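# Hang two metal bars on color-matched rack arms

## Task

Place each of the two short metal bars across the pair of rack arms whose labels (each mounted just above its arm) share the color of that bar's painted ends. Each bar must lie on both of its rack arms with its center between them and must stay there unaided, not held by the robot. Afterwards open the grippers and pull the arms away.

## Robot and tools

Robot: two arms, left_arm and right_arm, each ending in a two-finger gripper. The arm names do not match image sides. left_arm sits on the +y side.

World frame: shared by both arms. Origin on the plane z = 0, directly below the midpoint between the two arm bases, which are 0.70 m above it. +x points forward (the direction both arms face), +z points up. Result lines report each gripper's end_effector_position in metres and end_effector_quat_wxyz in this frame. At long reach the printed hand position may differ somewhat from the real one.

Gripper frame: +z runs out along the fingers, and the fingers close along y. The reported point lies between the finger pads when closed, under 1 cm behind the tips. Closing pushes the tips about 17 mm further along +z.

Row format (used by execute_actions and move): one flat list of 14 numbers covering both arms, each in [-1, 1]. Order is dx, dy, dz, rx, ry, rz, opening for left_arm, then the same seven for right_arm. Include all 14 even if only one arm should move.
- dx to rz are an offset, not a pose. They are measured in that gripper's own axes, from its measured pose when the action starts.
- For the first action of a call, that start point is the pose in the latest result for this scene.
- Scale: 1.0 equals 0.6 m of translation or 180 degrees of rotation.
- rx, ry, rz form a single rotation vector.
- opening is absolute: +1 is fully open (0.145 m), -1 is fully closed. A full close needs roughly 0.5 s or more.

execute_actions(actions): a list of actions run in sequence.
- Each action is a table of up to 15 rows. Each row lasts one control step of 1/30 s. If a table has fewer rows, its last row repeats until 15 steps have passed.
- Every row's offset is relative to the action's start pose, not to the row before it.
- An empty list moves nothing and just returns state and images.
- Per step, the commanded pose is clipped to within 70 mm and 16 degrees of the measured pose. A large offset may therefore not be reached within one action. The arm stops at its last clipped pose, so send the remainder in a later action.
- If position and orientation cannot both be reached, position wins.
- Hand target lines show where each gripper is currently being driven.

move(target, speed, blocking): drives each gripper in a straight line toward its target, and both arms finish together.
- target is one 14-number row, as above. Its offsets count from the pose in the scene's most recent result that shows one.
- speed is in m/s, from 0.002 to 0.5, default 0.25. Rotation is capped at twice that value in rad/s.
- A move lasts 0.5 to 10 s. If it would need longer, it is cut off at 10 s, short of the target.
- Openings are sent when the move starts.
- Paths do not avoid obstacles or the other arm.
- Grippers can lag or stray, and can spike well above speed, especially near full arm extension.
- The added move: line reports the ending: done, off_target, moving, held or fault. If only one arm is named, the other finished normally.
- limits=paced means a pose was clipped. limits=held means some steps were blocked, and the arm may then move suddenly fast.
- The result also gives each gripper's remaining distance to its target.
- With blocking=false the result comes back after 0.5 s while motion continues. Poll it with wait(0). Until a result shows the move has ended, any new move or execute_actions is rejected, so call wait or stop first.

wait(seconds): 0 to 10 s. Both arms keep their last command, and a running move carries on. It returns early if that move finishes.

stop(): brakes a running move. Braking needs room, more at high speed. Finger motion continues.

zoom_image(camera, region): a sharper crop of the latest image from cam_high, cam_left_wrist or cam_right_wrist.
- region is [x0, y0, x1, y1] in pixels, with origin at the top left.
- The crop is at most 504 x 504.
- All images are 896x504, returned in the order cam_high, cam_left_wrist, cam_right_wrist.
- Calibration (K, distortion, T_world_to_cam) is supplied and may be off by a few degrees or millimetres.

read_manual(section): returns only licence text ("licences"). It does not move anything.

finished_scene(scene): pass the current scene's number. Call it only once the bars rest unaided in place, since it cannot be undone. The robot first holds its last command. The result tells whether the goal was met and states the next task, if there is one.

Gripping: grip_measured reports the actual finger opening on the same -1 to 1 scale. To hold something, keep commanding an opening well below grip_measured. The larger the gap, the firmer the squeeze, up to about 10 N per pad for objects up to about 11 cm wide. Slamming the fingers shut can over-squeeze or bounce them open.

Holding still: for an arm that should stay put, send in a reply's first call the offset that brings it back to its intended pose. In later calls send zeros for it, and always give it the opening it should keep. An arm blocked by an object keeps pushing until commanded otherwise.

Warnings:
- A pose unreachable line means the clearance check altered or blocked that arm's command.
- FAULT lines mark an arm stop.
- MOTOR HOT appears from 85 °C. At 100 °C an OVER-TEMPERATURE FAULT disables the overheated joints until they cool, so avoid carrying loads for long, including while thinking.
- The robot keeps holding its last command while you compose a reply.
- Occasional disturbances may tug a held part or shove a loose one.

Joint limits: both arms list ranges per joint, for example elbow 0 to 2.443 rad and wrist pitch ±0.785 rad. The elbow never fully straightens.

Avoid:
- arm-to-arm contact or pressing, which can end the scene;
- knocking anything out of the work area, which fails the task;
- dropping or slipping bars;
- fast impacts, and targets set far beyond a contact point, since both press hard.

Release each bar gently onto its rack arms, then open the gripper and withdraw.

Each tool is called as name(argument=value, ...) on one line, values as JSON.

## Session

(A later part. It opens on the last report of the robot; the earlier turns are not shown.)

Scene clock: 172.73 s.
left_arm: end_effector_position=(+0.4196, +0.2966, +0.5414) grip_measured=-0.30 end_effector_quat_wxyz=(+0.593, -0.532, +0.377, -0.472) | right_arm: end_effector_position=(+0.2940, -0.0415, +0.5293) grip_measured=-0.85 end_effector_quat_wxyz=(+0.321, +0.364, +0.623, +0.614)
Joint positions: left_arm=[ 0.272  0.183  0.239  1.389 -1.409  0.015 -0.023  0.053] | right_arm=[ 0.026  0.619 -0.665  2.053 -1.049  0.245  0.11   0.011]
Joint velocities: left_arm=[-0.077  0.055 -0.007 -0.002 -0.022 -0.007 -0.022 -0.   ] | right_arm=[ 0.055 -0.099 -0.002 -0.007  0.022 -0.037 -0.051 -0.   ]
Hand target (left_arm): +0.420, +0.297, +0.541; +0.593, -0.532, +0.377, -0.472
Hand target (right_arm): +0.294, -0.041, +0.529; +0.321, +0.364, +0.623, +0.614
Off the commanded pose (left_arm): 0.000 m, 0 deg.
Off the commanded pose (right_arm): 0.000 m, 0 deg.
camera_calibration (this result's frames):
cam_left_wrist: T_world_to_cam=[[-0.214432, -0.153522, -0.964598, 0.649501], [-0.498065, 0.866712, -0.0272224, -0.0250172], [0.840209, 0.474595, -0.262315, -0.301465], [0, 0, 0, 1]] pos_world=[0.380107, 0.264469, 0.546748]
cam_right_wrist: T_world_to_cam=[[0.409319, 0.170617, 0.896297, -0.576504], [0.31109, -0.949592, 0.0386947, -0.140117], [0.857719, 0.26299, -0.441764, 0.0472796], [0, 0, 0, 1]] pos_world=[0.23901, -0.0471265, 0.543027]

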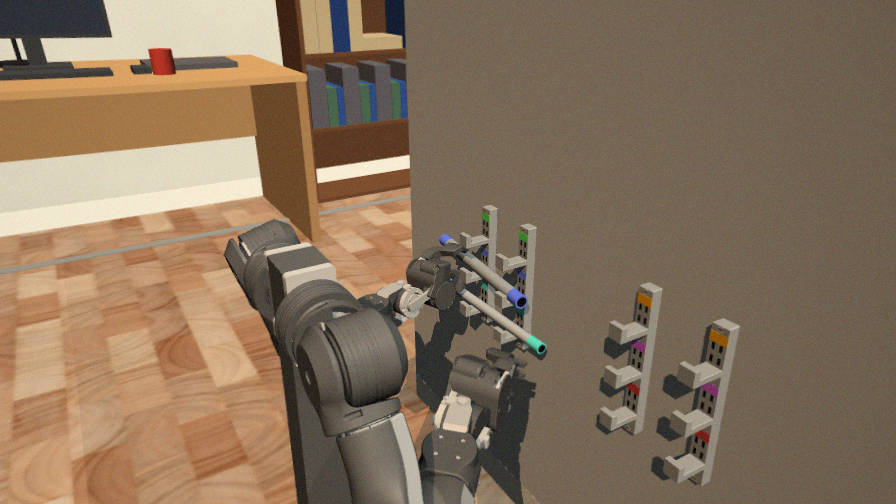

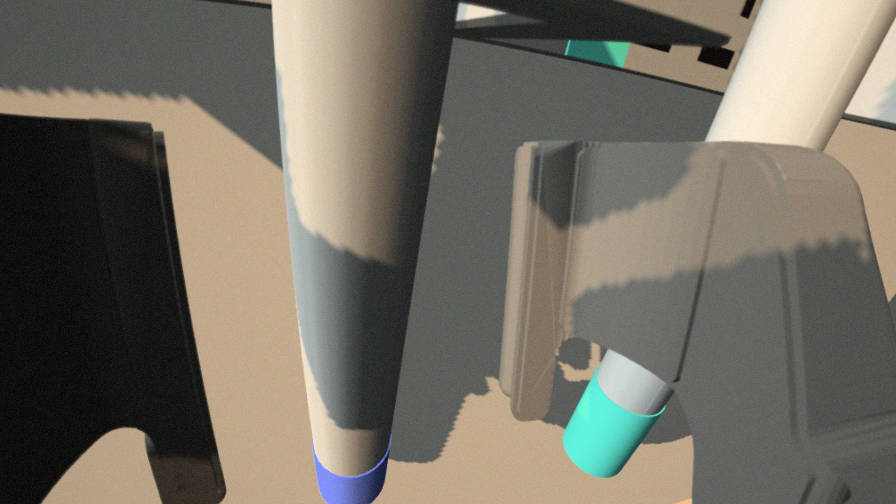

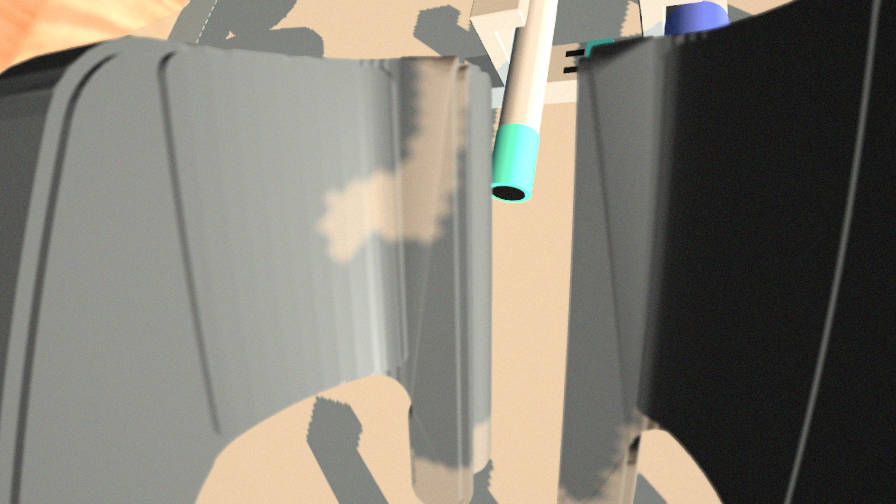

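move(target=[0,0,-0.14,0,0,0,-0.3, 0,0,0,0,0,0,-0.85], speed=0.05)

zoom_image(camera="cam_high", region=[380,180,600,380])

Scene clock: 175.03 s.
left_arm: end_effector_position=(+0.3407, +0.2714, +0.5259) grip_measured=-0.30 end_effector_quat_wxyz=(+0.588, -0.536, +0.379, -0.472) | right_arm: end_effector_position=(+0.2940, -0.0415, +0.5293) grip_measured=-0.85 end_effector_quat_wxyz=(+0.321, +0.364, +0.623, +0.614)
Joint positions: left_arm=[-0.102  0.082  0.275  1.757 -1.407  0.022 -0.031  0.053] | right_arm=[ 0.026  0.619 -0.665  2.053 -1.049  0.245  0.11   0.011]
Joint velocities: left_arm=[ 0.033  0.077 -0.017 -0.002 -0.051 -0.037 -0.037  0.   ] | right_arm=[-0.033  0.011 -0.022  0.002  0.022  0.081 -0.007 -0.   ]
Hand target (left_arm): +0.340, +0.272, +0.528; +0.592, -0.534, +0.376, -0.473
Hand target (right_arm): +0.294, -0.041, +0.529; +0.321, +0.364, +0.623, +0.614
Off the commanded pose (left_arm): 0.004 m, 1 deg.
Off the commanded pose (right_arm): 0.000 m, 0 deg.
move: off_target (left_arm)
camera_calibration (this result's frames):
cam_left_wrist: T_world_to_cam=[[-0.224273, -0.158976, -0.961472, 0.616947], [-0.493361, 0.869352, -0.0286627, -0.0444093], [0.840414, 0.467924, -0.273405, -0.219705], [0, 0, 0, 1]] pos_world=[0.301098, 0.239492, 0.531836]
cam_right_wrist: T_world_to_cam=[[0.409319, 0.170617, 0.896297, -0.576504], [0.31109, -0.949592, 0.0386947, -0.140117], [0.857719, 0.26299, -0.441764, 0.0472796], [0, 0, 0, 1]] pos_world=[0.23901, -0.0471265, 0.543027]

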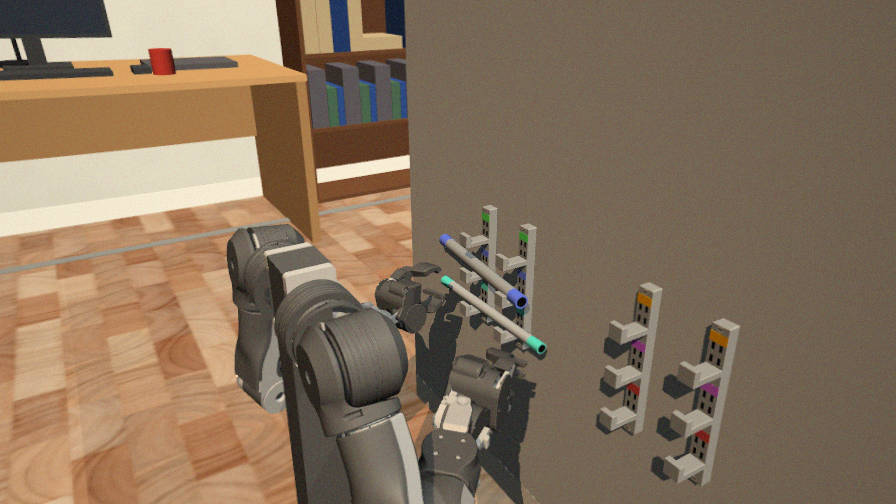

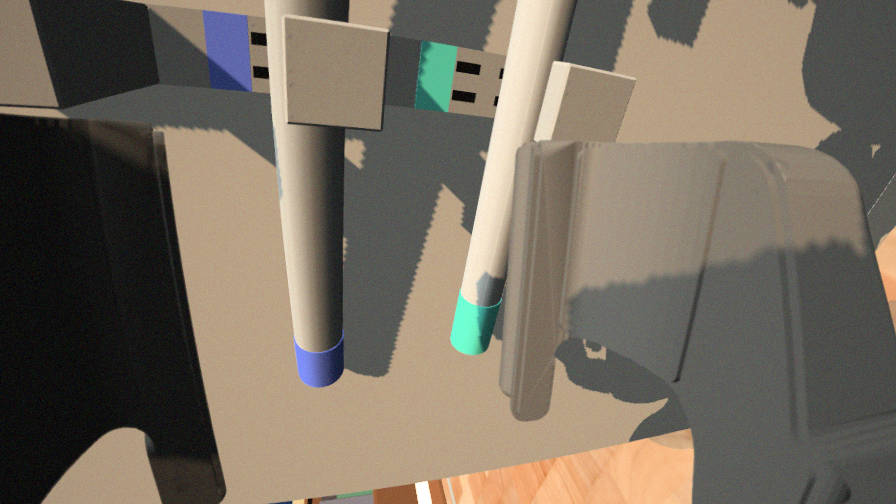

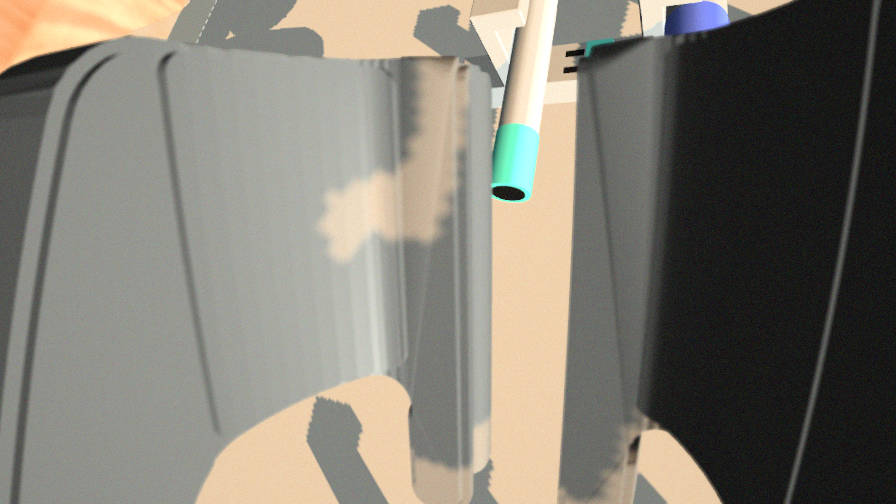

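Region (380, 180, 600, 380) of cam_high's 896x504 image, scaled by 2.291, with more detail than that image has; it fills the top 458 rows of this view, and the rest is white.

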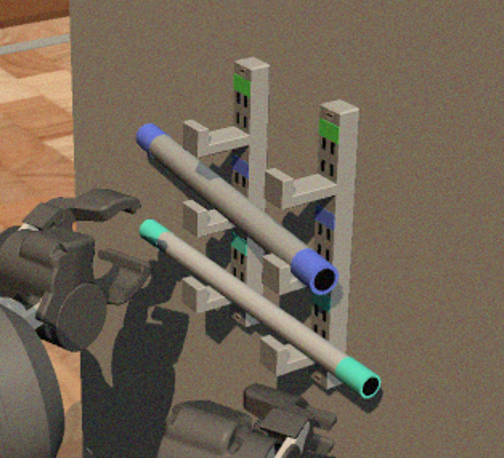

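move(target=[0,0,-0.1,0,0,0,-0.3, -0.08,0,-0.08,0,0,0,-0.85], speed=0.1)

zoom_image(camera="cam_high", region=[420,200,570,370])

Scene clock: 177.33 s.
left_arm: end_effector_position=(+0.2835, +0.2557, +0.5146) grip_measured=-0.30 end_effector_quat_wxyz=(+0.587, -0.540, +0.380, -0.469) | right_arm: end_effector_position=(+0.2795, -0.1070, +0.5282) grip_measured=-0.85 end_effector_quat_wxyz=(+0.322, +0.364, +0.626, +0.609)
Joint positions: left_arm=[-0.375  0.004  0.275  1.935 -1.406  0.021 -0.127  0.053] | right_arm=[-0.202  0.895 -0.427  2.097 -0.851  0.107 -0.08   0.011]
Joint velocities: left_arm=[-0.011  0.033 -0.002 -0.017 -0.051 -0.007 -0.066 -0.   ] | right_arm=[ 0.011 -0.077  0.012  0.002 -0.037 -0.037 -0.022 -0.   ]
Hand target (left_arm): +0.284, +0.255, +0.517; +0.588, -0.537, +0.378, -0.473
Hand target (right_arm): +0.279, -0.106, +0.530; +0.322, +0.362, +0.624, +0.614
Off the commanded pose (left_arm): 0.003 m, 1 deg.
Off the commanded pose (right_arm): 0.001 m, 1 deg.
move: done
camera_calibration (this result's frames):
cam_left_wrist: T_world_to_cam=[[-0.232946, -0.164691, -0.958443, 0.593176], [-0.498286, 0.866567, -0.0277978, -0.0576025], [0.835133, 0.471103, -0.283926, -0.16128], [0, 0, 0, 1]] pos_world=[0.244166, 0.223587, 0.521132]
cam_right_wrist: T_world_to_cam=[[0.413743, 0.179747, 0.892473, -0.556691], [0.310905, -0.949276, 0.0470542, -0.202133], [0.855661, 0.258006, -0.44864, 0.0800549], [0, 0, 0, 1]] pos_world=[0.224671, -0.112471, 0.542259]

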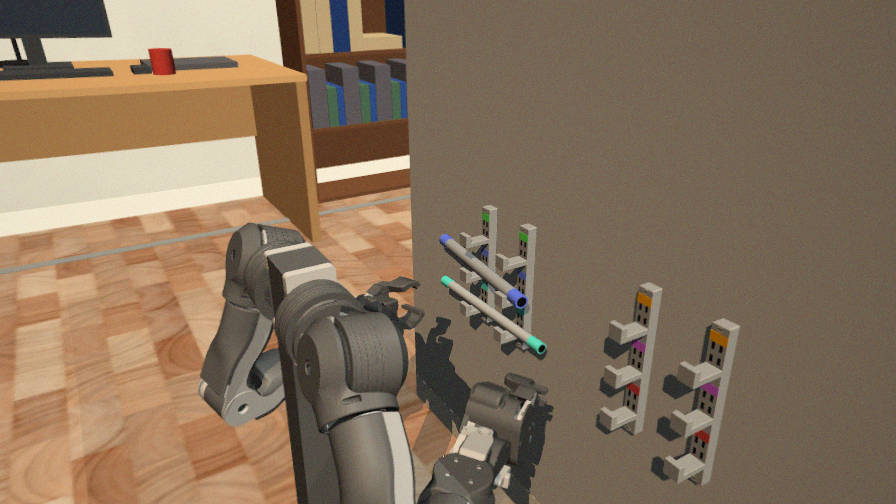

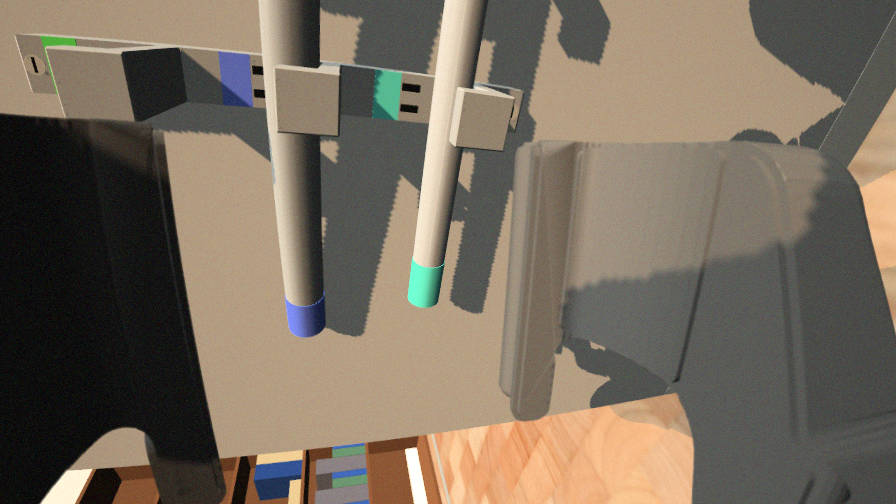

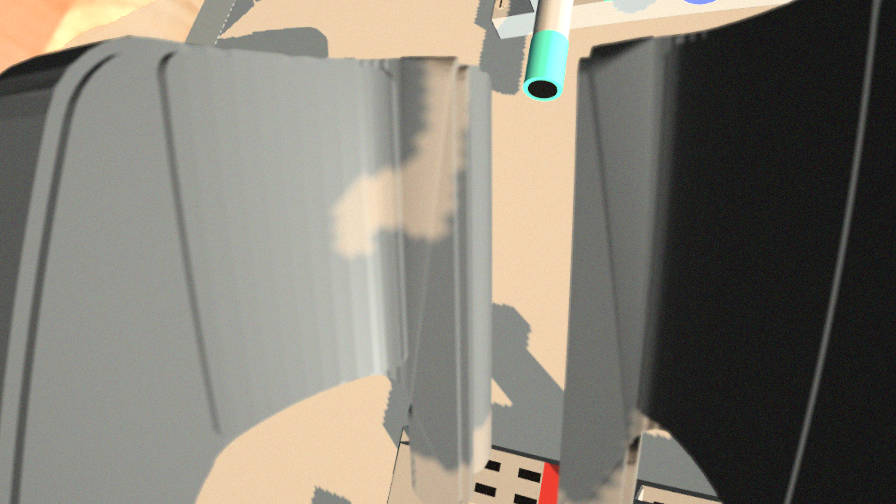

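Region (420, 200, 570, 370) of cam_high's 896x504 image, scaled by 2.965, with more detail than that image has; it fills the left 445 columns of this view, and the rest is white.

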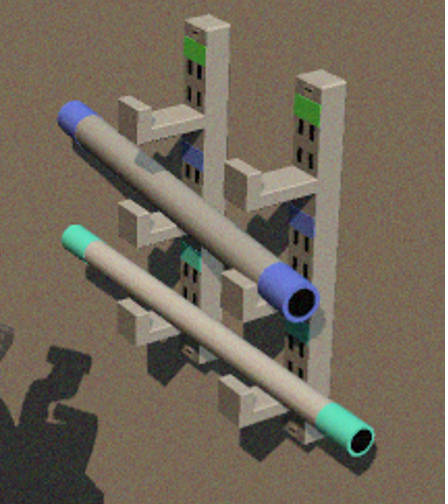

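finished_scene(scene=2)

The scene is finished: the task was done.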